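# Complete the shelf set using a spare from the desk

## Task

Four low shelves should each end up with a cardboard box, a roll of masking tape and a yellow sponge on their tops; one shelf lacks one of these. Take the desk's spare of that missing kind and set it directly on that shelf's top surface, not resting on any other object there. The remaining spares must stay on the desk. The robot must not tip over or finish leaning, and the placed item has to stay put by itself, not be held by the robot, at the end.

## Robot and tools

Robot: a wheeled base that drives like a differential robot (forward/back and turning on the spot, no sideways motion). A lifting column carries the head and two six-joint arms, each with a parallel gripper. Shoulder height S = 0.90 m + column_m. Folded, as at the start, the robot measures 0.73 m long, 0.62 m wide and S + 0.43 m tall; its front sits 0.40 m ahead of the column.

Frames: the base frame has its origin on the floor under the column, between the drive wheels; x forward, y to the left, z up. left_hand and right_hand are reported in it, as the point where the fingers meet (tips 8 mm further). The hand's z axis is the finger direction, its y axis the opening direction. The odometry frame is the base frame as it was at scene start; base_odometry only counts wheel rotation, so slip looks like travel. Heading is positive to the left, range -3.142 to 3.142.

execute_actions(actions, cameras): actions is a list holding one action or nothing (empty list = just report state and pictures). An action may contain:
- base: exactly one of {"translate_m": d} (relative drive from the current spot, metres, + forward, -3 to 3) or {"rotate_rad": d} (relative turn in place, radians, + counter-clockwise/left, -3.2 to 3.2). Offsets count from the base position in the latest reported state. A move that would need more than about 8.7 s at its top speed is rejected.
- joints: a single map keyed by joint name, covering both arms, column and head; every value is an absolute target, not an offset. column_m 0 to 0.8 m; head_tilt_rad -0.61 to 1.308 (positive tilts down); left_/right_joint1_rad -2.879 to 2.879; joint2 0 to 3.141; joint3 0 to 3.019; joint4 -1.692 to 1.57; joint5 -1.57 to 1.57 (positive swings the hand to the robot's right); joint6 -2.094 to 2.094 (positive rolls clockwise viewed from behind); left_/right_gripper_m 0 (closed) to 0.093 m fingertip gap.
- speeds: optional caps for this action only, translate_m 0.05 to 0.8 m/s, rotate_rad 0.1 to 1 rad/s (defaults are the maxima). Arms are not slowed by it.
All motions in one action start together. Joints you omit may still be driving to earlier targets. An unknown key or out-of-range value makes the whole call be refused with no motion. cameras: list from cam_head_left, cam_head_right, cam_left_wrist, cam_right_wrist, nav_camera, or "all"; omitted/null means all, [] means none; the "pictures" line gives the image order.

wait(seconds): 0 to 10; commands nothing and returns state and images. zoom_image(camera, region): region [x0, y0, x1, y1] in pixels of that camera's latest full image, origin top-left, at most 504 by 504. read_manual(section): only returns licence texts. finished_scene(scene): ends the current scene, given its number; irreversible; call it only once the item rests unaided on the shelf.

Arm geometry (approximate): with joint1 at -1.57 (left) or 1.57 (right) and joints 5, 6 at 0, each arm moves in a vertical plane straight ahead, 0.23 m to its side of the column. Let a = j2 - 0.35, b = 1.05 + j2 - j3, c = b - j4 (c = 1.57 means fingers pointing down). Hand point: ahead = 0.12 + 0.39 sin a + 0.38 cos b + 0.25 cos c; height = S + 0.39 cos a - 0.38 sin b - 0.25 sin c. Example: j2, j3, j4 = 0.93, 0.78, 0.14 gives 0.60 m ahead, 0.25 m under S. The real hand usually sits up to 5 cm lower and nearer the column (about 12 cm with heavy or far loads); trust the reported hand position (error 1 to 3 cm). Reach is about 1 m from the shoulder. For the floor, extend the arm fingers-down 0.45 to 0.5 m ahead with column_m at 0.3, then lower the column. Below 0.4 m height the housing blocks hands nearer than 0.45 m; avoid moving arms when column_m is under 0.3. Fingers-down loads: about 3.2 kg at 0.4 m ahead, 2 kg to 0.6 m, 1 kg to 0.8 m.

Gripping: close to a target smaller than the object; "off_target" is then expected. A reported opening 0.002 m or more above the target means something is held. Fingers are 7 cm long; the hand body is 10 cm wide, 7 cm thick. Small joint changes (under ~0.03 rad, 0.08 for joints 2 and 3) may not move anything; for gentle contact step about 0.05 rad per call from your last target.

Result lines: base_status and joint_status per motion: "done", "off_target", "contact_stop" (base stalled or column sensed a touch), "time_out", "not_followed" (a safety check withheld an arm's targets because of self or other-arm proximity; back the moved joints off by 0.05 rad or more, or drive away from an obstacle). on_its_own describes uncommanded behaviour; "held at" is a held target. motor_effort lists only left_wheel and right_wheel (percent, peak in brackets). wheel_motors_off = 1 means the wheels are disabled after pushing hard about 3 s. turned_by_wheels vs turned_by_imu disagreeing notably signals a collision or slip. base_tilt gives forward/right lean in degrees. Motor temperatures, MOTOR HOT (from 85 °C) and OVER-TEMPERATURE FAULT (100 °C, arm drops) report heat.

Avoid: arms hitting or pressing each other; pushing a blocked arm for long (send its reported joint positions back as targets to relax it); dropping or knocking objects; driving into furniture (after a stall, back up 0.05 m before turning); table edges at 0.30 m up to 0.26 m below S slipping over the housing into the column; leaning or tipping. After the column stops on a touch, it refuses to descend until raised 0.2 m.

Each tool is called as name(argument=value, ...) on one line, values as JSON.

## Session

execute_actions(actions=[{"joints":{"head_tilt_rad":0.3}}], cameras=["cam_head_left","nav_camera"])

execute_actions(actions=[{"base":{"rotate_rad":1.3}}], cameras=["cam_head_left"])

execute_actions(actions=[{"base":{"rotate_rad":1.3}}], cameras=["cam_head_left"])

execute_actions(actions=[{"base":{"rotate_rad":1.3}}], cameras=["cam_head_left"])

execute_actions(actions=[{"base":{"rotate_rad":1.3}}], cameras=["cam_head_left"])

Scene clock: 0.87 s.
Motor temperatures (°C, as the motors report them): left_arm=[20 23 22 24 23 22] | right_arm=[20 23 21 24 21 21]
base_odometry: x=+0.000 y=+0.000 heading=+0.000 (m, m, rad; odometry frame)
turned_by_wheels: +0.000 (rad since the last result)
turned_by_imu: +0.000 (rad since the last result)
base_tilt: forward=+0.3 right=+0.2 (deg)
base_status: not commanded
joint_positions: column_m=+0.553 head_tilt_rad=+0.319 left_joint1_rad=-1.569 left_joint2_rad=+0.891 left_joint3_rad=+0.386 left_joint4_rad=-0.887 left_joint5_rad=-0.054 left_joint6_rad=+0.085 left_gripper_m=+0.095 right_joint1_rad=+1.563 right_joint2_rad=+0.862 right_joint3_rad=+0.420 right_joint4_rad=-0.948 right_joint5_rad=+0.018 right_joint6_rad=-0.027 right_gripper_m=+0.094
joint_status: all done
wheel_motors_off: 0
motor_effort: left_wheel=+3(3) right_wheel=+2(3) (%)
left_hand: x=+0.1431 y=+0.2342 z=+1.2435 quat_wxyz=(+0.421, -0.049, -0.906, -0.007) (m; base frame)
right_hand: x=+0.1574 y=-0.2301 z=+1.2500 quat_wxyz=(+0.420, +0.013, -0.907, +0.005) (m; base frame)
pictures: cam_head_left, nav_camera
camera_calibration (this result's frames):
cam_head_left: T_world_to_cam=[[0.111192, -0.992985, -0.0402232, 0.10898], [-0.351869, -0.00148437, -0.936048, 1.46218], [0.929422, 0.118234, -0.349565, 0.420154], [0, 0, 0, 1]] pos_world=[0.111878, 0.0607093, 1.51993]
Images, in order (width x height): cam_head_left 896x504, nav_camera 896x504.

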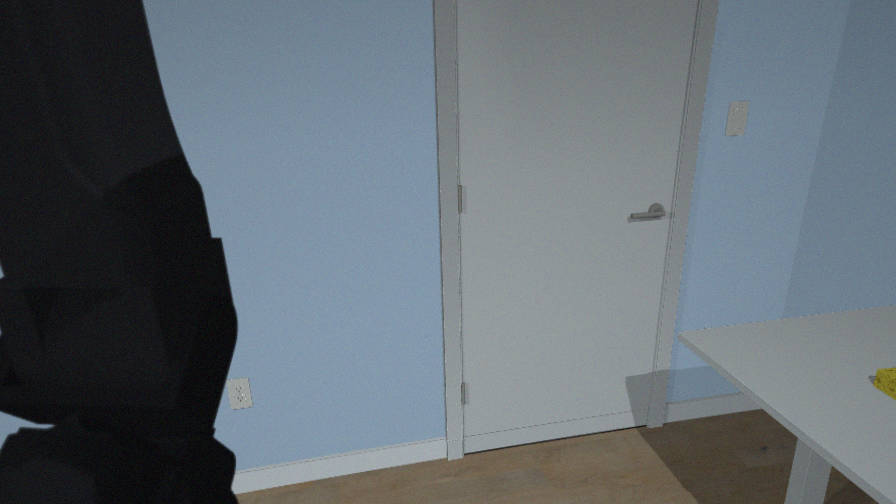

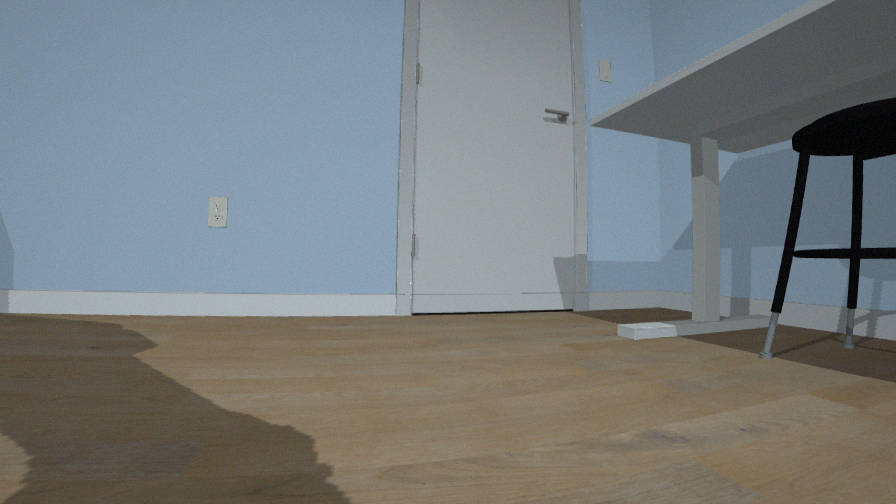

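Scene clock: 3.73 s.
Motor temperatures (°C, as the motors report them): left_arm=[20 23 22 24 23 22] | right_arm=[20 23 21 24 21 21]
base_odometry: x=+0.000 y=+0.000 heading=+1.299 (m, m, rad; odometry frame)
turned_by_wheels: +1.299 (rad since the last result)
turned_by_imu: +1.307 (rad since the last result)
base_tilt: forward=+0.3 right=+0.2 (deg)
base_status: done
joint_positions: column_m=+0.553 head_tilt_rad=+0.319 left_joint1_rad=-1.569 left_joint2_rad=+0.891 left_joint3_rad=+0.386 left_joint4_rad=-0.887 left_joint5_rad=-0.054 left_joint6_rad=+0.085 left_gripper_m=+0.095 right_joint1_rad=+1.563 right_joint2_rad=+0.862 right_joint3_rad=+0.420 right_joint4_rad=-0.948 right_joint5_rad=+0.018 right_joint6_rad=-0.027 right_gripper_m=+0.094
joint_status: not commanded
wheel_motors_off: 0
motor_effort: left_wheel=-6(46) right_wheel=+6(49) (%)
left_hand: x=+0.1431 y=+0.2342 z=+1.2435 quat_wxyz=(+0.421, -0.049, -0.906, -0.007) (m; base frame)
right_hand: x=+0.1574 y=-0.2301 z=+1.2500 quat_wxyz=(+0.420, +0.013, -0.907, +0.005) (m; base frame)
pictures: cam_head_left
camera_calibration (this result's frames):
cam_head_left: T_world_to_cam=[[0.111194, -0.992985, -0.0402167, 0.10897], [-0.351814, -0.00148437, -0.936069, 1.46221], [0.929442, 0.118234, -0.34951, 0.420069], [0, 0, 0, 1]] pos_world=[0.111879, 0.0607093, 1.51993]
Images, in order (width x height): cam_head_left 896x504.

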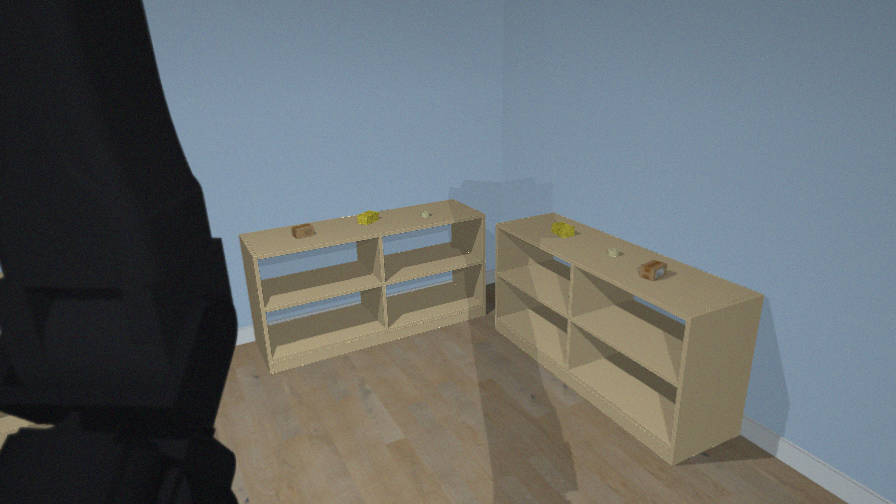

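Scene clock: 6.60 s.
Motor temperatures (°C, as the motors report them): left_arm=[20 23 22 24 23 22] | right_arm=[20 23 21 24 21 21]
base_odometry: x=+0.000 y=+0.000 heading=+2.598 (m, m, rad; odometry frame)
turned_by_wheels: +1.299 (rad since the last result)
turned_by_imu: +1.310 (rad since the last result)
base_tilt: forward=+0.3 right=+0.2 (deg)
base_status: done
joint_positions: column_m=+0.553 head_tilt_rad=+0.319 left_joint1_rad=-1.569 left_joint2_rad=+0.891 left_joint3_rad=+0.386 left_joint4_rad=-0.887 left_joint5_rad=-0.054 left_joint6_rad=+0.085 left_gripper_m=+0.095 right_joint1_rad=+1.563 right_joint2_rad=+0.862 right_joint3_rad=+0.420 right_joint4_rad=-0.948 right_joint5_rad=+0.018 right_joint6_rad=-0.027 right_gripper_m=+0.094
joint_status: not commanded
wheel_motors_off: 0
motor_effort: left_wheel=-7(29) right_wheel=+6(25) (%)
left_hand: x=+0.1431 y=+0.2342 z=+1.2435 quat_wxyz=(+0.421, -0.049, -0.906, -0.007) (m; base frame)
right_hand: x=+0.1574 y=-0.2301 z=+1.2500 quat_wxyz=(+0.420, +0.013, -0.907, +0.005) (m; base frame)
pictures: cam_head_left
camera_calibration (this result's frames):
cam_head_left: T_world_to_cam=[[0.111194, -0.992985, -0.0402156, 0.108968], [-0.351805, -0.00148437, -0.936072, 1.46221], [0.929446, 0.118234, -0.349502, 0.420055], [0, 0, 0, 1]] pos_world=[0.111879, 0.0607093, 1.51993]
Images, in order (width x height): cam_head_left 896x504.

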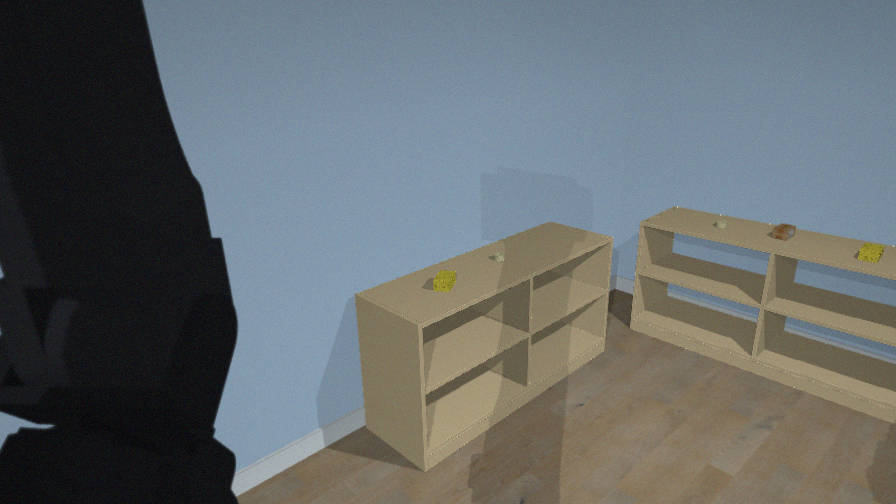

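Scene clock: 9.47 s.
Motor temperatures (°C, as the motors report them): left_arm=[20 23 22 24 23 22] | right_arm=[20 23 21 24 21 21]
base_odometry: x=+0.000 y=+0.000 heading=-2.387 (m, m, rad; odometry frame)
turned_by_wheels: +1.299 (rad since the last result)
turned_by_imu: +1.310 (rad since the last result)
base_tilt: forward=+0.3 right=+0.2 (deg)
base_status: done
joint_positions: column_m=+0.553 head_tilt_rad=+0.319 left_joint1_rad=-1.569 left_joint2_rad=+0.891 left_joint3_rad=+0.386 left_joint4_rad=-0.887 left_joint5_rad=-0.054 left_joint6_rad=+0.085 left_gripper_m=+0.095 right_joint1_rad=+1.563 right_joint2_rad=+0.862 right_joint3_rad=+0.420 right_joint4_rad=-0.948 right_joint5_rad=+0.018 right_joint6_rad=-0.027 right_gripper_m=+0.094
joint_status: not commanded
wheel_motors_off: 0
motor_effort: left_wheel=-6(30) right_wheel=+5(25) (%)
left_hand: x=+0.1431 y=+0.2342 z=+1.2435 quat_wxyz=(+0.421, -0.049, -0.906, -0.007) (m; base frame)
right_hand: x=+0.1574 y=-0.2301 z=+1.2500 quat_wxyz=(+0.420, +0.013, -0.907, +0.005) (m; base frame)
pictures: cam_head_left
camera_calibration (this result's frames):
cam_head_left: T_world_to_cam=[[0.111195, -0.992985, -0.0402147, 0.108967], [-0.351797, -0.00148437, -0.936075, 1.46222], [0.929448, 0.118234, -0.349494, 0.420043], [0, 0, 0, 1]] pos_world=[0.111879, 0.0607093, 1.51993]
Images, in order (width x height): cam_head_left 896x504.

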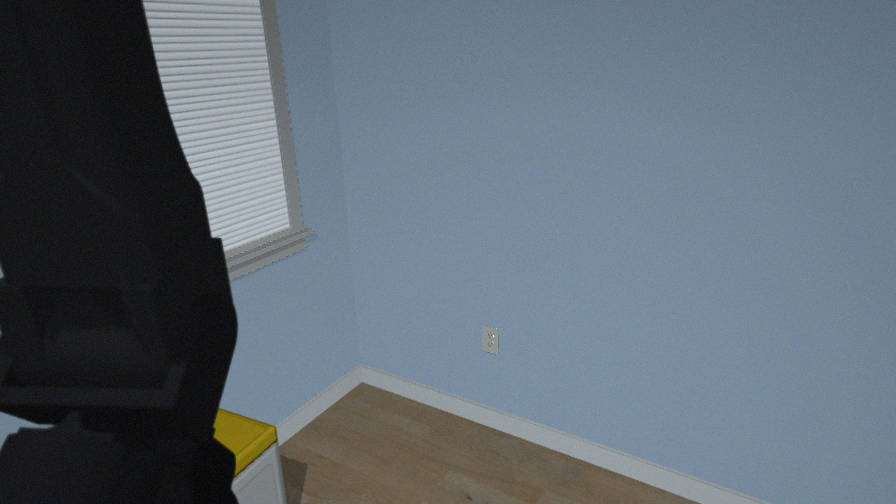

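Scene clock: 12.33 s.
Motor temperatures (°C, as the motors report them): left_arm=[20 23 22 24 23 22] | right_arm=[20 23 21 24 21 21]
base_odometry: x=+0.000 y=+0.000 heading=-1.088 (m, m, rad; odometry frame)
turned_by_wheels: +1.299 (rad since the last result)
turned_by_imu: +1.310 (rad since the last result)
base_tilt: forward=+0.3 right=+0.2 (deg)
base_status: done
joint_positions: column_m=+0.553 head_tilt_rad=+0.319 left_joint1_rad=-1.569 left_joint2_rad=+0.891 left_joint3_rad=+0.386 left_joint4_rad=-0.887 left_joint5_rad=-0.054 left_joint6_rad=+0.085 left_gripper_m=+0.095 right_joint1_rad=+1.563 right_joint2_rad=+0.862 right_joint3_rad=+0.420 right_joint4_rad=-0.948 right_joint5_rad=+0.018 right_joint6_rad=-0.027 right_gripper_m=+0.094
joint_status: not commanded
wheel_motors_off: 0
motor_effort: left_wheel=-6(29) right_wheel=+5(25) (%)
left_hand: x=+0.1431 y=+0.2342 z=+1.2435 quat_wxyz=(+0.421, -0.049, -0.906, -0.007) (m; base frame)
right_hand: x=+0.1574 y=-0.2301 z=+1.2500 quat_wxyz=(+0.420, +0.013, -0.907, +0.005) (m; base frame)
pictures: cam_head_left
camera_calibration (this result's frames):
cam_head_left: T_world_to_cam=[[0.111195, -0.992985, -0.040214, 0.108966], [-0.351791, -0.00148437, -0.936077, 1.46222], [0.929451, 0.118234, -0.349488, 0.420034], [0, 0, 0, 1]] pos_world=[0.111879, 0.0607093, 1.51993]
Images, in order (width x height): cam_head_left 896x504.

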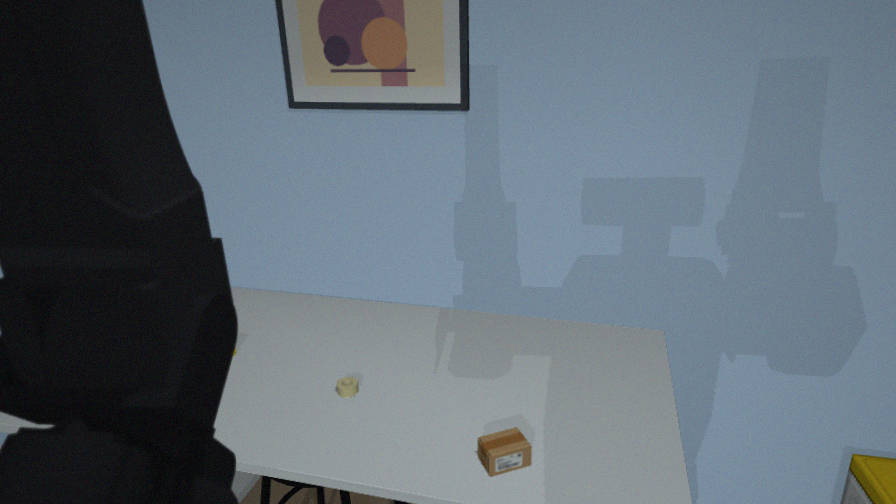

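execute_actions(actions=[{"base":{"rotate_rad":-0.146},"joints":{"left_joint2_rad":1.35,"left_joint3_rad":1.55,"left_joint4_rad":-0.72,"left_joint5_rad":0,"left_joint6_rad":0,"head_tilt_rad":0.8,"column_m":0.42}}], cameras=[])

execute_actions(actions=[{"base":{"translate_m":0.28}}])

Scene clock: 15.83 s.
Motor temperatures (°C, as the motors report them): left_arm=[20 23 22 24 23 22] | right_arm=[20 23 21 24 21 21]
base_odometry: x=+0.000 y=+0.000 heading=-1.233 (m, m, rad; odometry frame)
turned_by_wheels: -0.145 (rad since the last result)
turned_by_imu: -0.148 (rad since the last result)
base_tilt: forward=+0.3 right=+0.2 (deg)
base_status: done
joint_positions: column_m=+0.420 head_tilt_rad=+0.802 left_joint1_rad=-1.569 left_joint2_rad=+1.359 left_joint3_rad=+1.534 left_joint4_rad=-0.722 left_joint5_rad=-0.002 left_joint6_rad=+0.012 left_gripper_m=+0.095 right_joint1_rad=+1.563 right_joint2_rad=+0.862 right_joint3_rad=+0.420 right_joint4_rad=-0.948 right_joint5_rad=+0.018 right_joint6_rad=-0.027 right_gripper_m=+0.094
joint_status: all done
wheel_motors_off: 0
motor_effort: left_wheel=+9(27) right_wheel=-7(22) (%)
left_hand: x=+0.6903 y=+0.2259 z=+0.9875 quat_wxyz=(+0.012, -0.005, -1.000, -0.002) (m; base frame)
right_hand: x=+0.1574 y=-0.2301 z=+1.1173 quat_wxyz=(+0.420, +0.013, -0.907, +0.005) (m; base frame)
pictures: none
No camera images: the call's "cameras" was empty. Leave "cameras" out to get every camera's image.

Scene clock: 18.03 s.
Motor temperatures (°C, as the motors report them): left_arm=[20 24 23 24 23 22] | right_arm=[20 23 21 24 21 21]
base_odometry: x=+0.093 y=-0.264 heading=-1.230 (m, m, rad; odometry frame)
turned_by_wheels: +0.002 (rad since the last result)
turned_by_imu: +0.002 (rad since the last result)
base_tilt: forward=+0.3 right=+0.3 (deg)
base_status: done
joint_positions: column_m=+0.420 head_tilt_rad=+0.802 left_joint1_rad=-1.569 left_joint2_rad=+1.359 left_joint3_rad=+1.535 left_joint4_rad=-0.722 left_joint5_rad=-0.002 left_joint6_rad=+0.012 left_gripper_m=+0.095 right_joint1_rad=+1.563 right_joint2_rad=+0.862 right_joint3_rad=+0.421 right_joint4_rad=-0.948 right_joint5_rad=+0.018 right_joint6_rad=-0.027 right_gripper_m=+0.094
joint_status: not commanded
wheel_motors_off: 0
motor_effort: left_wheel=+1(69) right_wheel=-2(52) (%)
left_hand: x=+0.6905 y=+0.2259 z=+0.9876 quat_wxyz=(+0.011, -0.005, -1.000, -0.002) (m; base frame)
right_hand: x=+0.1580 y=-0.2301 z=+1.1171 quat_wxyz=(+0.420, +0.013, -0.908, +0.005) (m; base frame)
pictures: cam_head_left, cam_head_right, cam_left_wrist, cam_right_wrist, nav_camera
camera_calibration (this result's frames):
cam_head_left: T_world_to_cam=[[0.0797877, -0.992985, -0.0872663, 0.171356], [-0.746376, -0.00148437, -0.665522, 0.977299], [0.660724, 0.118234, -0.741259, 0.937927], [0, 0, 0, 1]] pos_world=[0.0960498, 0.0607093, 1.36061]
cam_head_right: T_world_to_cam=[[0.0840915, -0.993703, -0.0740531, 0.0291353], [-0.745385, -0.0134087, -0.666499, 0.979589], [0.661309, 0.111245, -0.741819, 0.939781], [0, 0, 0, 1]] pos_world=[0.106235, -0.0624591, 1.3522]
cam_left_wrist: T_world_to_cam=[[0.00153441, -0.999987, 0.00482107, 0.223168], [-0.793862, 0.00171358, 0.608096, -0.0519254], [-0.608097, -0.00476033, -0.793849, 1.33057], [0, 0, 0, 1]] pos_world=[0.767554, 0.229588, 1.08677]
cam_right_wrist: T_world_to_cam=[[0.0259554, -0.999663, 0.000226656, -0.231058], [-0.0820137, -0.00190345, 0.996629, -1.09899], [-0.996293, -0.0258865, -0.0820355, 0.370982], [0, 0, 0, 1]] pos_world=[0.285472, -0.223468, 1.12577]
Images, in order (width x height): cam_head_left 896x504, cam_head_right 896x504, cam_left_wrist 616x616, cam_right_wrist 616x616, nav_camera 896x504.

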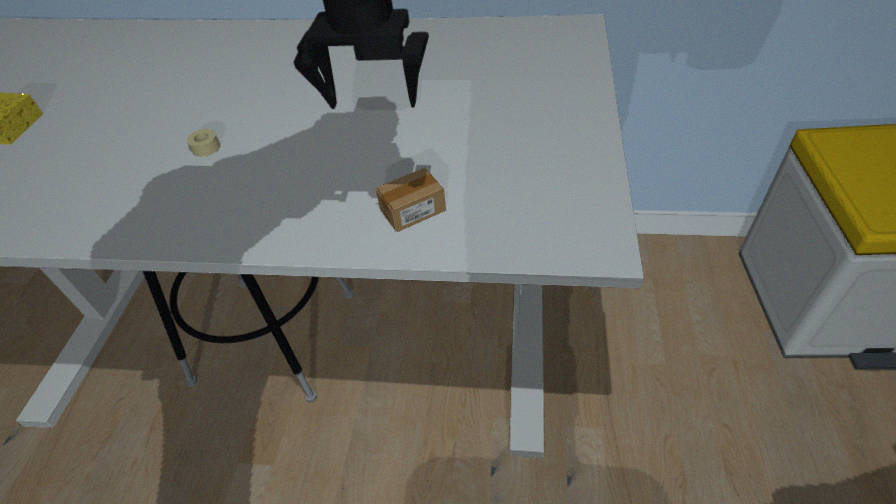

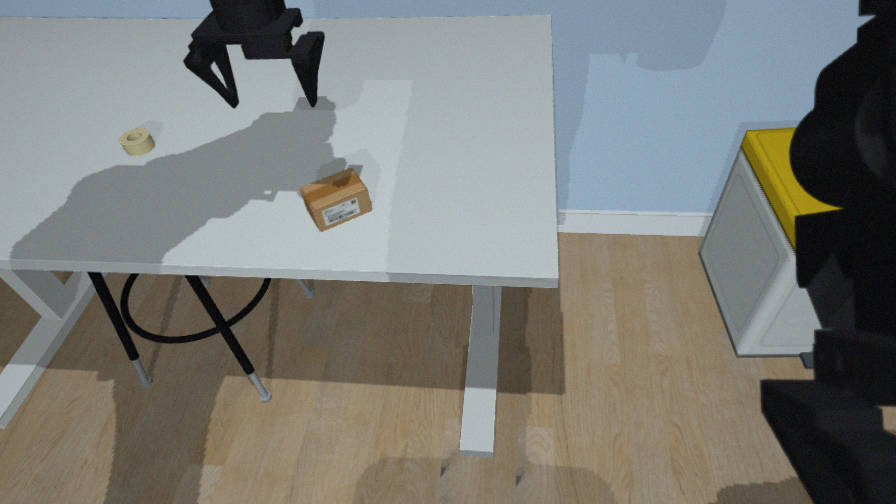

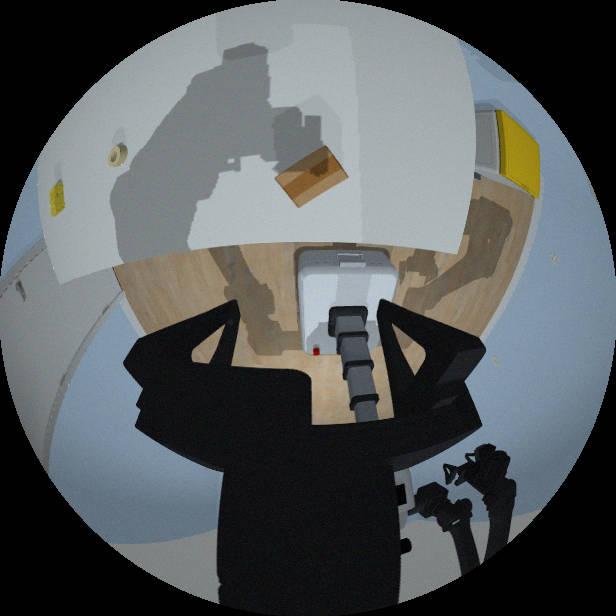

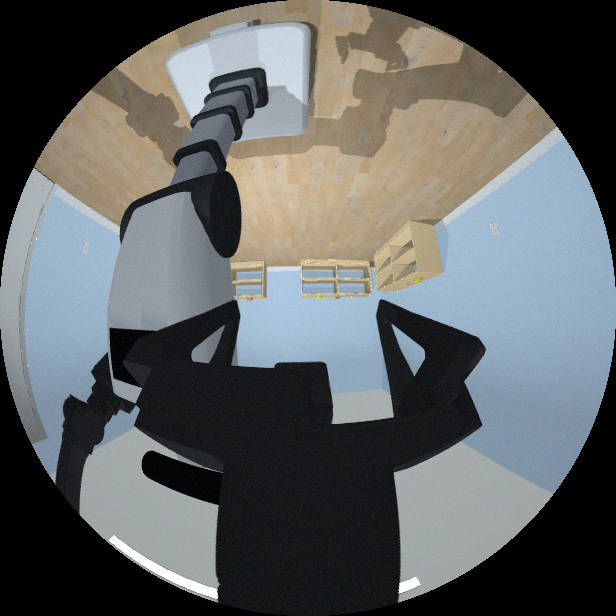

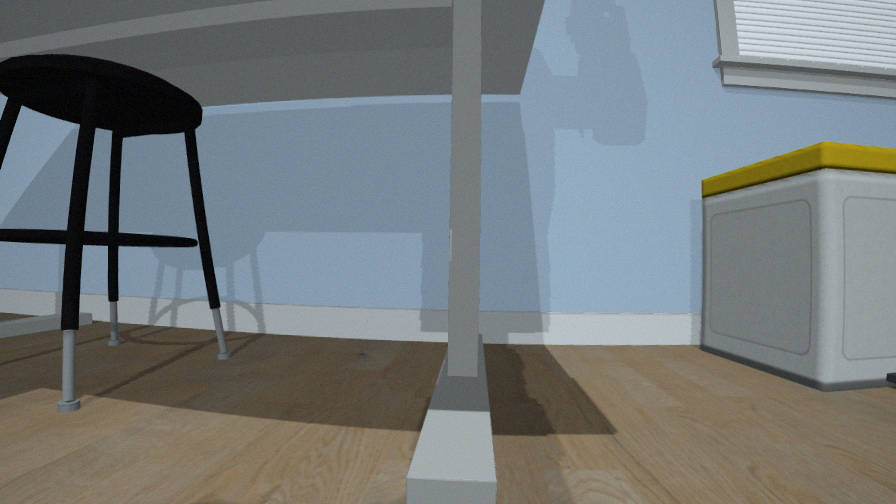

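execute_actions(actions=[{"base":{"translate_m":0.08},"joints":{"left_joint6_rad":1.0,"column_m":0.245}}], cameras=["cam_head_left","cam_left_wrist"])

Scene clock: 21.67 s.
Motor temperatures (°C, as the motors report them): left_arm=[20 24 23 24 23 22] | right_arm=[20 23 21 24 21 21]
base_odometry: x=+0.120 y=-0.340 heading=-1.229 (m, m, rad; odometry frame)
turned_by_wheels: +0.002 (rad since the last result)
turned_by_imu: +0.001 (rad since the last result)
base_tilt: forward=+0.3 right=+0.2 (deg)
base_status: done
joint_positions: column_m=+0.245 head_tilt_rad=+0.802 left_joint1_rad=-1.569 left_joint2_rad=+1.359 left_joint3_rad=+1.537 left_joint4_rad=-0.721 left_joint5_rad=-0.002 left_joint6_rad=+0.987 left_gripper_m=+0.095 right_joint1_rad=+1.563 right_joint2_rad=+0.862 right_joint3_rad=+0.422 right_joint4_rad=-0.948 right_joint5_rad=+0.018 right_joint6_rad=-0.027 right_gripper_m=+0.094
joint_status: all done
wheel_motors_off: 0
motor_effort: left_wheel=+2(42) right_wheel=-2(44) (%)
left_hand: x=+0.6916 y=+0.2259 z=+0.8130 quat_wxyz=(+0.010, -0.473, -0.881, +0.003) (m; base frame)
right_hand: x=+0.1586 y=-0.2301 z=+0.9419 quat_wxyz=(+0.419, +0.013, -0.908, +0.005) (m; base frame)
pictures: cam_head_left, cam_left_wrist
camera_calibration (this result's frames):
cam_head_left: T_world_to_cam=[[0.0797796, -0.992985, -0.0872736, 0.156094], [-0.746438, -0.00148437, -0.665454, 0.860754], [0.660656, 0.118234, -0.741319, 0.808289], [0, 0, 0, 1]] pos_world=[0.0960457, 0.0607093, 1.18562]
cam_left_wrist: T_world_to_cam=[[-0.82703, -0.561674, 0.0233159, 0.683017], [-0.437363, 0.668939, 0.601027, -0.336426], [-0.353178, 0.48687, -0.798888, 0.909441], [0, 0, 0, 1]] pos_world=[0.738931, 0.165902, 0.912817]
Images, in order (width x height): cam_head_left 896x504, cam_left_wrist 616x616.

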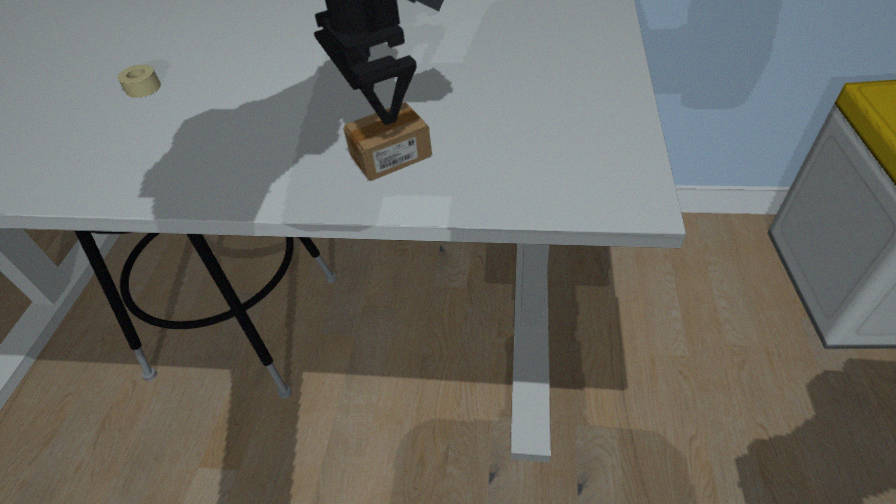

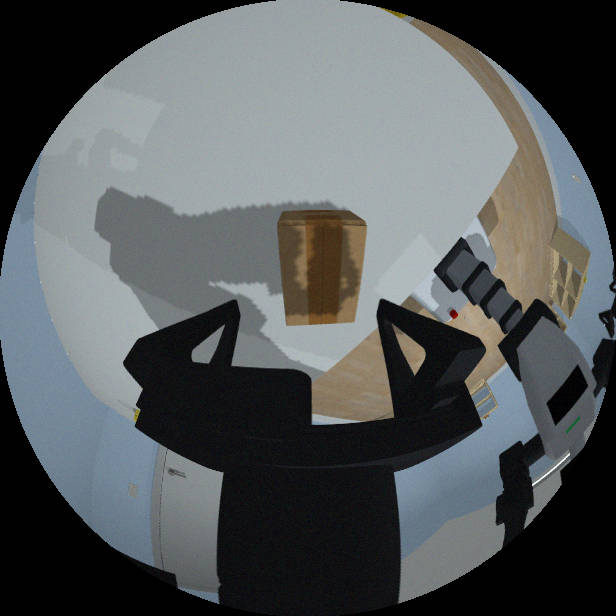

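execute_actions(actions=[{"base":{"translate_m":-0.013},"joints":{"column_m":0.165}}], cameras=["cam_head_left","cam_left_wrist"])

execute_actions(actions=[{"joints":{"left_gripper_m":0.03}}], cameras=["cam_head_left"])

Scene clock: 24.43 s.
Motor temperatures (°C, as the motors report them): left_arm=[20 25 23 24 23 22] | right_arm=[20 23 21 24 21 21]
base_odometry: x=+0.115 y=-0.327 heading=-1.229 (m, m, rad; odometry frame)
turned_by_wheels: +0.000 (rad since the last result)
turned_by_imu: -0.001 (rad since the last result)
base_tilt: forward=+0.3 right=+0.2 (deg)
base_status: done
joint_positions: column_m=+0.165 head_tilt_rad=+0.803 left_joint1_rad=-1.569 left_joint2_rad=+1.345 left_joint3_rad=+1.537 left_joint4_rad=-0.723 left_joint5_rad=-0.001 left_joint6_rad=+0.988 left_gripper_m=+0.095 right_joint1_rad=+1.563 right_joint2_rad=+0.862 right_joint3_rad=+0.419 right_joint4_rad=-0.948 right_joint5_rad=+0.018 right_joint6_rad=-0.027 right_gripper_m=+0.094
joint_status: all done
wheel_motors_off: 0
motor_effort: left_wheel=+1(31) right_wheel=+1(30) (%)
left_hand: x=+0.6964 y=+0.2256 z=+0.7413 quat_wxyz=(+0.004, -0.474, -0.881, +0.001) (m; base frame)
right_hand: x=+0.1567 y=-0.2301 z=+0.8625 quat_wxyz=(+0.421, +0.013, -0.907, +0.004) (m; base frame)
pictures: cam_head_left, cam_left_wrist
camera_calibration (this result's frames):
cam_head_left: T_world_to_cam=[[0.0797605, -0.992985, -0.0872911, 0.149131], [-0.746584, -0.00148437, -0.66529, 0.807324], [0.660493, 0.118234, -0.741464, 0.749143], [0, 0, 0, 1]] pos_world=[0.0960357, 0.0607093, 1.10559]
cam_left_wrist: T_world_to_cam=[[-0.827818, -0.560861, 0.0123536, 0.696974], [-0.444924, 0.669791, 0.594493, -0.281071], [-0.341703, 0.486636, -0.804006, 0.849785], [0, 0, 0, 1]] pos_world=[0.742286, 0.165629, 0.841716]
Images, in order (width x height): cam_head_left 896x504, cam_left_wrist 616x616.

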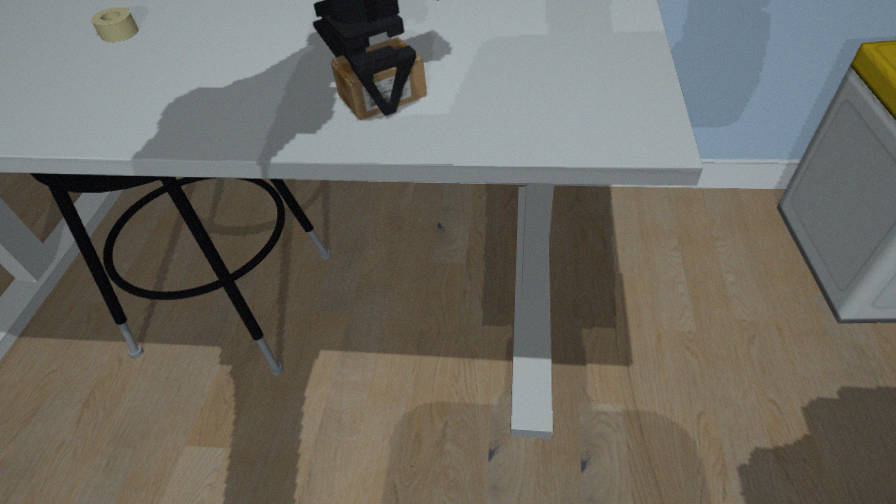

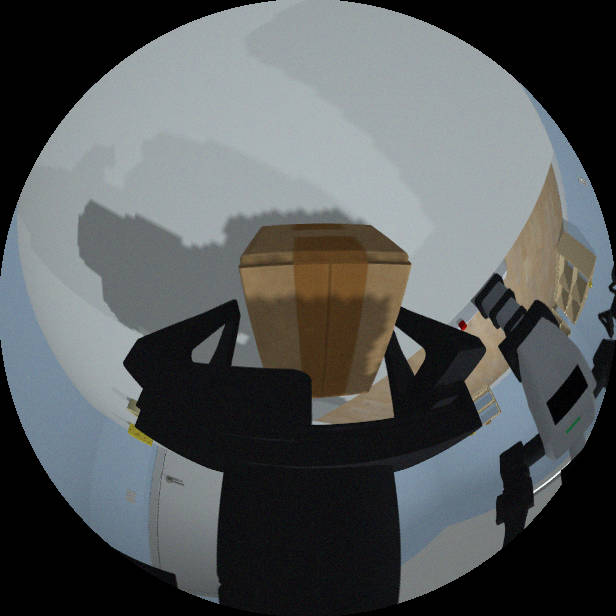

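Scene clock: 25.07 s.
Motor temperatures (°C, as the motors report them): left_arm=[20 25 23 24 23 22] | right_arm=[20 23 21 24 21 21]
base_odometry: x=+0.115 y=-0.327 heading=-1.229 (m, m, rad; odometry frame)
turned_by_wheels: +0.000 (rad since the last result)
turned_by_imu: +0.000 (rad since the last result)
base_tilt: forward=+0.3 right=+0.2 (deg)
base_status: not commanded
joint_positions: column_m=+0.165 head_tilt_rad=+0.803 left_joint1_rad=-1.569 left_joint2_rad=+1.345 left_joint3_rad=+1.538 left_joint4_rad=-0.722 left_joint5_rad=-0.002 left_joint6_rad=+0.988 left_gripper_m=+0.059 right_joint1_rad=+1.563 right_joint2_rad=+0.862 right_joint3_rad=+0.419 right_joint4_rad=-0.948 right_joint5_rad=+0.018 right_joint6_rad=-0.027 right_gripper_m=+0.094
joint_status: left_gripper_m off_target (ended at +0.059, target +0.030)
wheel_motors_off: 0
motor_effort: left_wheel=+0(1) right_wheel=+1(1) (%)
left_hand: x=+0.6967 y=+0.2257 z=+0.7413 quat_wxyz=(+0.003, -0.474, -0.880, +0.000) (m; base frame)
right_hand: x=+0.1567 y=-0.2301 z=+0.8625 quat_wxyz=(+0.421, +0.013, -0.907, +0.004) (m; base frame)
pictures: cam_head_left
camera_calibration (this result's frames):
cam_head_left: T_world_to_cam=[[0.0797605, -0.992985, -0.0872911, 0.149131], [-0.746584, -0.00148437, -0.66529, 0.807324], [0.660493, 0.118234, -0.741464, 0.749143], [0, 0, 0, 1]] pos_world=[0.0960357, 0.0607093, 1.10559]
Images, in order (width x height): cam_head_left 896x504.

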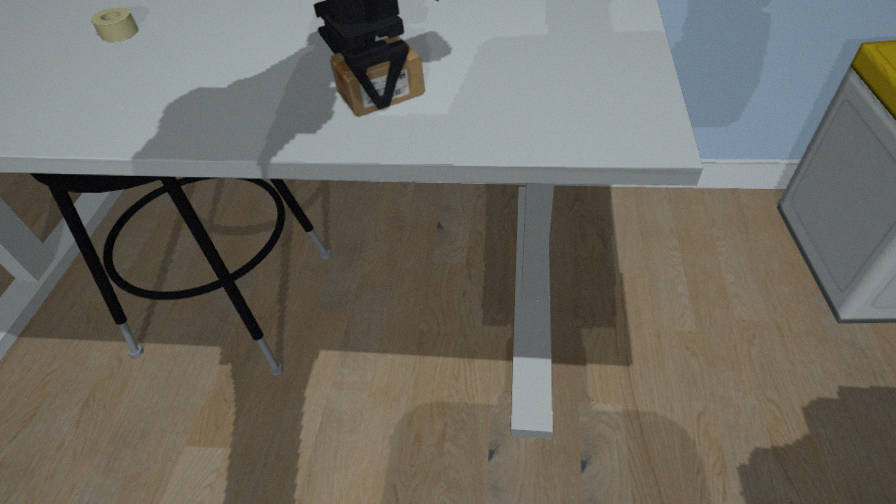

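execute_actions(actions=[{"joints":{"column_m":0.23,"head_tilt_rad":0.4}}], cameras=[])

execute_actions(actions=[{"base":{"translate_m":-1.9}}], cameras=[])

execute_actions(actions=[{"base":{"rotate_rad":-1.95}}], cameras=["cam_head_right","nav_camera"])

Scene clock: 28.13 s.
Motor temperatures (°C, as the motors report them): left_arm=[20 25 23 24 23 22] | right_arm=[20 23 21 24 21 21]
base_odometry: x=+0.115 y=-0.327 heading=-1.229 (m, m, rad; odometry frame)
turned_by_wheels: +0.000 (rad since the last result)
turned_by_imu: -0.001 (rad since the last result)
base_tilt: forward=+0.3 right=+0.3 (deg)
base_status: not commanded
joint_positions: column_m=+0.230 head_tilt_rad=+0.418 left_joint1_rad=-1.569 left_joint2_rad=+1.345 left_joint3_rad=+1.538 left_joint4_rad=-0.722 left_joint5_rad=-0.002 left_joint6_rad=+0.988 left_gripper_m=+0.059 right_joint1_rad=+1.563 right_joint2_rad=+0.862 right_joint3_rad=+0.419 right_joint4_rad=-0.948 right_joint5_rad=+0.018 right_joint6_rad=-0.027 right_gripper_m=+0.094
joint_status: all done
wheel_motors_off: 0
motor_effort: left_wheel=+0(0) right_wheel=+0(1) (%)
left_hand: x=+0.6967 y=+0.2257 z=+0.8062 quat_wxyz=(+0.003, -0.474, -0.880, +0.000) (m; base frame)
right_hand: x=+0.1567 y=-0.2301 z=+0.9274 quat_wxyz=(+0.421, +0.013, -0.907, +0.004) (m; base frame)
pictures: none
No camera images: the call's "cameras" was empty. Leave "cameras" out to get every camera's image.

Scene clock: 32.73 s.
Motor temperatures (°C, as the motors report them): left_arm=[20 25 24 24 23 22] | right_arm=[20 23 21 24 21 21]
base_odometry: x=-0.522 y=+1.462 heading=-1.227 (m, m, rad; odometry frame)
turned_by_wheels: +0.002 (rad since the last result)
turned_by_imu: -0.003 (rad since the last result)
base_tilt: forward=+0.3 right=+0.2 (deg)
base_status: done
joint_positions: column_m=+0.230 head_tilt_rad=+0.418 left_joint1_rad=-1.569 left_joint2_rad=+1.345 left_joint3_rad=+1.538 left_joint4_rad=-0.722 left_joint5_rad=-0.002 left_joint6_rad=+0.988 left_gripper_m=+0.059 right_joint1_rad=+1.563 right_joint2_rad=+0.862 right_joint3_rad=+0.419 right_joint4_rad=-0.948 right_joint5_rad=+0.018 right_joint6_rad=-0.027 right_gripper_m=+0.094
joint_status: not commanded
wheel_motors_off: 0
motor_effort: left_wheel=+1(56) right_wheel=-1(57) (%)
left_hand: x=+0.6967 y=+0.2257 z=+0.8062 quat_wxyz=(+0.003, -0.474, -0.880, +0.000) (m; base frame)
right_hand: x=+0.1570 y=-0.2301 z=+0.9274 quat_wxyz=(+0.420, +0.013, -0.907, +0.005) (m; base frame)
pictures: none
No camera images: the call's "cameras" was empty. Leave "cameras" out to get every camera's image.

Scene clock: 36.27 s.
Motor temperatures (°C, as the motors report them): left_arm=[20 26 24 24 23 22] | right_arm=[20 23 21 24 21 21]
base_odometry: x=-0.523 y=+1.462 heading=+3.107 (m, m, rad; odometry frame)
turned_by_wheels: -1.949 (rad since the last result)
turned_by_imu: -1.964 (rad since the last result)
base_tilt: forward=+0.3 right=+0.2 (deg)
base_status: done
joint_positions: column_m=+0.230 head_tilt_rad=+0.418 left_joint1_rad=-1.570 left_joint2_rad=+1.345 left_joint3_rad=+1.538 left_joint4_rad=-0.722 left_joint5_rad=-0.001 left_joint6_rad=+0.988 left_gripper_m=+0.059 right_joint1_rad=+1.563 right_joint2_rad=+0.862 right_joint3_rad=+0.419 right_joint4_rad=-0.948 right_joint5_rad=+0.018 right_joint6_rad=-0.027 right_gripper_m=+0.094
joint_status: not commanded
wheel_motors_off: 0
motor_effort: left_wheel=+6(58) right_wheel=-5(45) (%)
left_hand: x=+0.6967 y=+0.2251 z=+0.8062 quat_wxyz=(+0.003, -0.474, -0.880, +0.001) (m; base frame)
right_hand: x=+0.1570 y=-0.2301 z=+0.9274 quat_wxyz=(+0.420, +0.013, -0.907, +0.005) (m; base frame)
pictures: cam_head_right, nav_camera
camera_calibration (this result's frames):
cam_head_right: T_world_to_cam=[[0.105713, -0.993703, -0.0371485, -0.0308975], [-0.44134, -0.0134087, -0.89724, 1.11824], [0.891091, 0.111245, -0.439978, 0.420247], [0, 0, 0, 1]] pos_world=[0.122311, -0.0624591, 1.18708]
Images, in order (width x height): cam_head_right 896x504, nav_camera 896x504.

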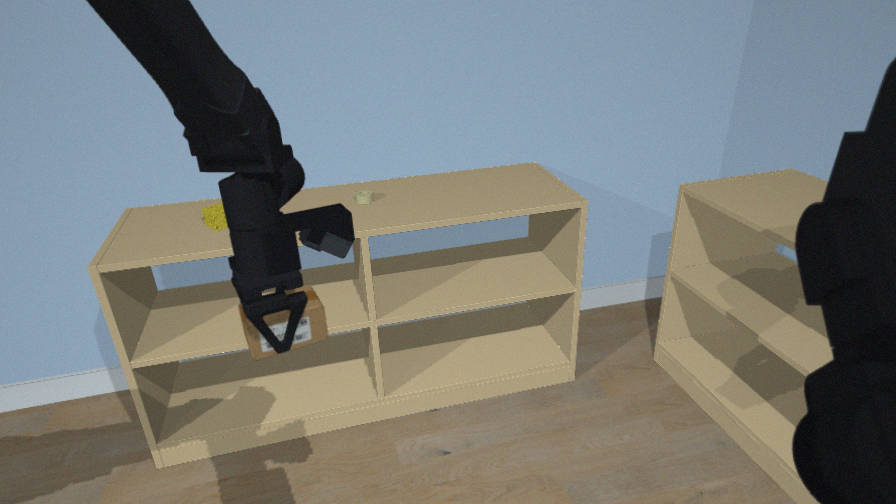

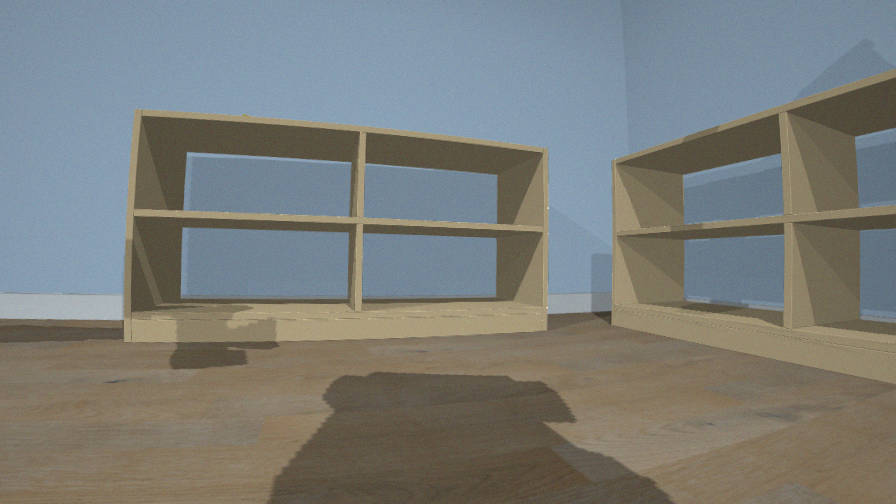

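execute_actions(actions=[{"base":{"rotate_rad":-0.07}}], cameras=[])

execute_actions(actions=[{"base":{"translate_m":0.93},"joints":{"column_m":0.1,"head_tilt_rad":0.6}}], cameras=["cam_head_right","cam_head_left","cam_left_wrist"])

Scene clock: 38.37 s.
Motor temperatures (°C, as the motors report them): left_arm=[20 26 24 24 23 22] | right_arm=[20 23 21 24 21 21]
base_odometry: x=-0.523 y=+1.462 heading=+3.038 (m, m, rad; odometry frame)
turned_by_wheels: -0.069 (rad since the last result)
turned_by_imu: -0.070 (rad since the last result)
base_tilt: forward=+0.3 right=+0.2 (deg)
base_status: done
joint_positions: column_m=+0.230 head_tilt_rad=+0.418 left_joint1_rad=-1.572 left_joint2_rad=+1.345 left_joint3_rad=+1.538 left_joint4_rad=-0.722 left_joint5_rad=-0.001 left_joint6_rad=+0.988 left_gripper_m=+0.059 right_joint1_rad=+1.563 right_joint2_rad=+0.862 right_joint3_rad=+0.419 right_joint4_rad=-0.948 right_joint5_rad=+0.018 right_joint6_rad=-0.027 right_gripper_m=+0.094
joint_status: not commanded
wheel_motors_off: 0
motor_effort: left_wheel=+5(34) right_wheel=-5(28) (%)
left_hand: x=+0.6967 y=+0.2239 z=+0.8062 quat_wxyz=(+0.003, -0.475, -0.880, +0.002) (m; base frame)
right_hand: x=+0.1570 y=-0.2301 z=+0.9274 quat_wxyz=(+0.420, +0.013, -0.907, +0.005) (m; base frame)
pictures: none
No camera images: the call's "cameras" was empty. Leave "cameras" out to get every camera's image.

Scene clock: 41.67 s.
Motor temperatures (°C, as the motors report them): left_arm=[20 26 24 24 23 22] | right_arm=[20 23 21 24 21 21]
base_odometry: x=-1.448 y=+1.559 heading=+3.037 (m, m, rad; odometry frame)
turned_by_wheels: -0.001 (rad since the last result)
turned_by_imu: +0.000 (rad since the last result)
base_tilt: forward=+0.3 right=+0.3 (deg)
base_status: done
joint_positions: column_m=+0.100 head_tilt_rad=+0.604 left_joint1_rad=-1.572 left_joint2_rad=+1.345 left_joint3_rad=+1.539 left_joint4_rad=-0.721 left_joint5_rad=-0.001 left_joint6_rad=+0.988 left_gripper_m=+0.059 right_joint1_rad=+1.563 right_joint2_rad=+0.862 right_joint3_rad=+0.422 right_joint4_rad=-0.948 right_joint5_rad=+0.018 right_joint6_rad=-0.027 right_gripper_m=+0.094
joint_status: all done
wheel_motors_off: 0
motor_effort: left_wheel=-1(58) right_wheel=+1(48) (%)
left_hand: x=+0.6974 y=+0.2239 z=+0.6765 quat_wxyz=(+0.002, -0.475, -0.880, +0.001) (m; base frame)
right_hand: x=+0.1584 y=-0.2301 z=+0.7971 quat_wxyz=(+0.419, +0.013, -0.908, +0.005) (m; base frame)
pictures: cam_head_left, cam_head_right, cam_left_wrist
camera_calibration (this result's frames):
cam_head_left: T_world_to_cam=[[0.095435, -0.992985, -0.0698114, 0.123691], [-0.600419, -0.00148437, -0.799684, 0.902733], [0.79397, 0.118234, -0.596349, 0.536682], [0, 0, 0, 1]] pos_world=[0.104105, 0.0607093, 1.05059]
cam_head_right: T_world_to_cam=[[0.0970477, -0.993703, -0.0560088, -0.0148065], [-0.599255, -0.0134087, -0.800446, 0.904469], [0.794654, 0.111245, -0.596783, 0.538214], [0, 0, 0, 1]] pos_world=[0.11575, -0.0624591, 1.04435]
cam_left_wrist: T_world_to_cam=[[-0.828809, -0.559405, 0.0118659, 0.698327], [-0.445358, 0.672378, 0.59124, -0.239095], [-0.338721, 0.48474, -0.806409, 0.798899], [0, 0, 0, 1]] pos_world=[0.742901, 0.164152, 0.777315]
Images, in order (width x height): cam_head_left 896x504, cam_head_right 896x504, cam_left_wrist 616x616.

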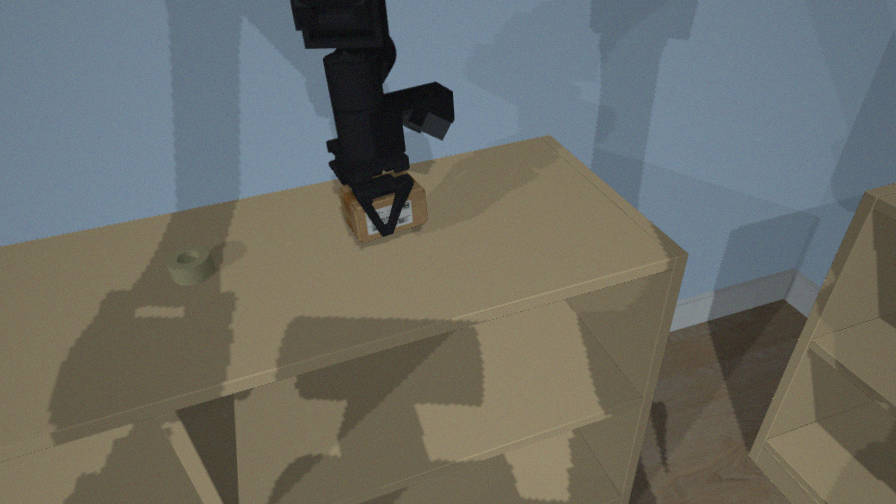

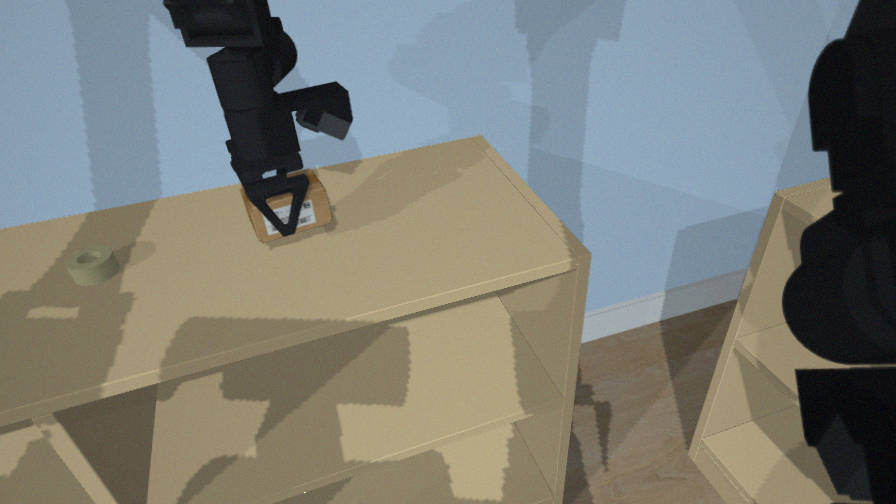

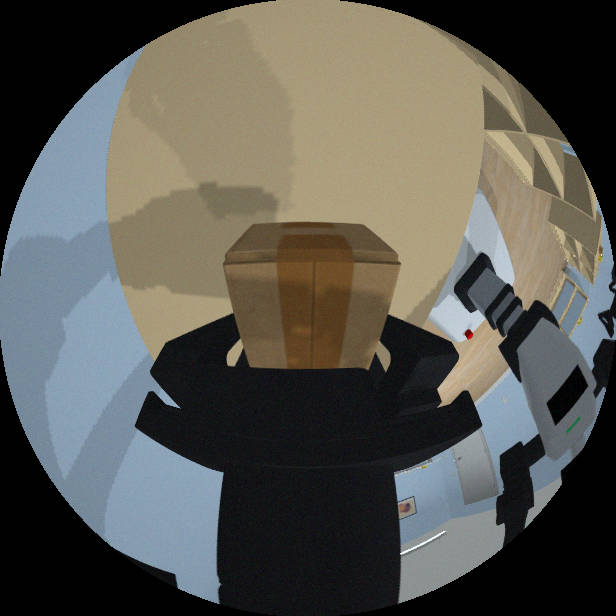

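execute_actions(actions=[{"joints":{"column_m":0.06}}], cameras=["cam_head_right"])

Scene clock: 43.50 s.
Motor temperatures (°C, as the motors report them): left_arm=[20 26 24 24 23 22] | right_arm=[20 23 21 24 21 21]
base_odometry: x=-1.448 y=+1.559 heading=+3.037 (m, m, rad; odometry frame)
turned_by_wheels: +0.000 (rad since the last result)
turned_by_imu: -0.001 (rad since the last result)
base_tilt: forward=+0.3 right=+0.2 (deg)
base_status: not commanded
joint_positions: column_m=+0.060 head_tilt_rad=+0.604 left_joint1_rad=-1.572 left_joint2_rad=+1.345 left_joint3_rad=+1.539 left_joint4_rad=-0.721 left_joint5_rad=-0.001 left_joint6_rad=+0.988 left_gripper_m=+0.059 right_joint1_rad=+1.563 right_joint2_rad=+0.862 right_joint3_rad=+0.422 right_joint4_rad=-0.948 right_joint5_rad=+0.018 right_joint6_rad=-0.027 right_gripper_m=+0.094
joint_status: all done
wheel_motors_off: 0
motor_effort: left_wheel=-2(1) right_wheel=+1(1) (%)
left_hand: x=+0.6974 y=+0.2239 z=+0.6365 quat_wxyz=(+0.002, -0.475, -0.880, +0.001) (m; base frame)
right_hand: x=+0.1584 y=-0.2301 z=+0.7571 quat_wxyz=(+0.419, +0.013, -0.908, +0.005) (m; base frame)
pictures: cam_head_right
camera_calibration (this result's frames):
cam_head_right: T_world_to_cam=[[0.0970476, -0.993703, -0.0560089, -0.0170472], [-0.599256, -0.0134087, -0.800446, 0.872445], [0.794654, 0.111245, -0.596783, 0.514339], [0, 0, 0, 1]] pos_world=[0.11575, -0.0624591, 1.00434]
Images, in order (width x height): cam_head_right 896x504.

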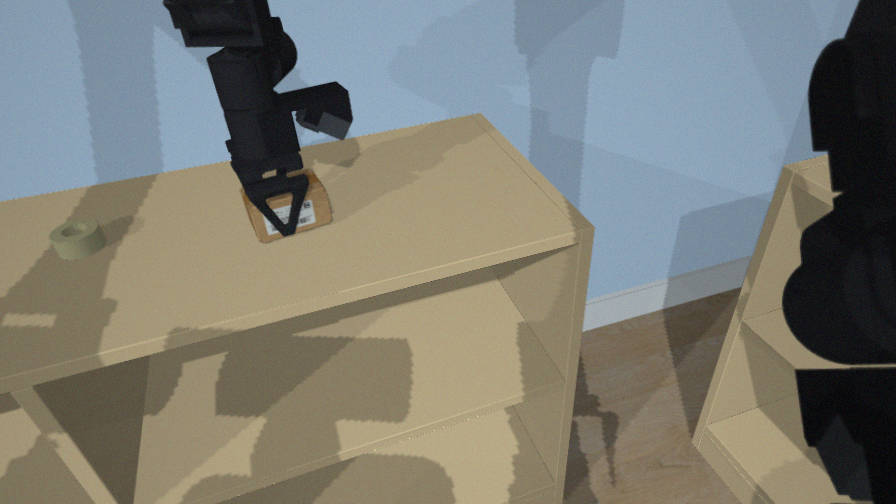

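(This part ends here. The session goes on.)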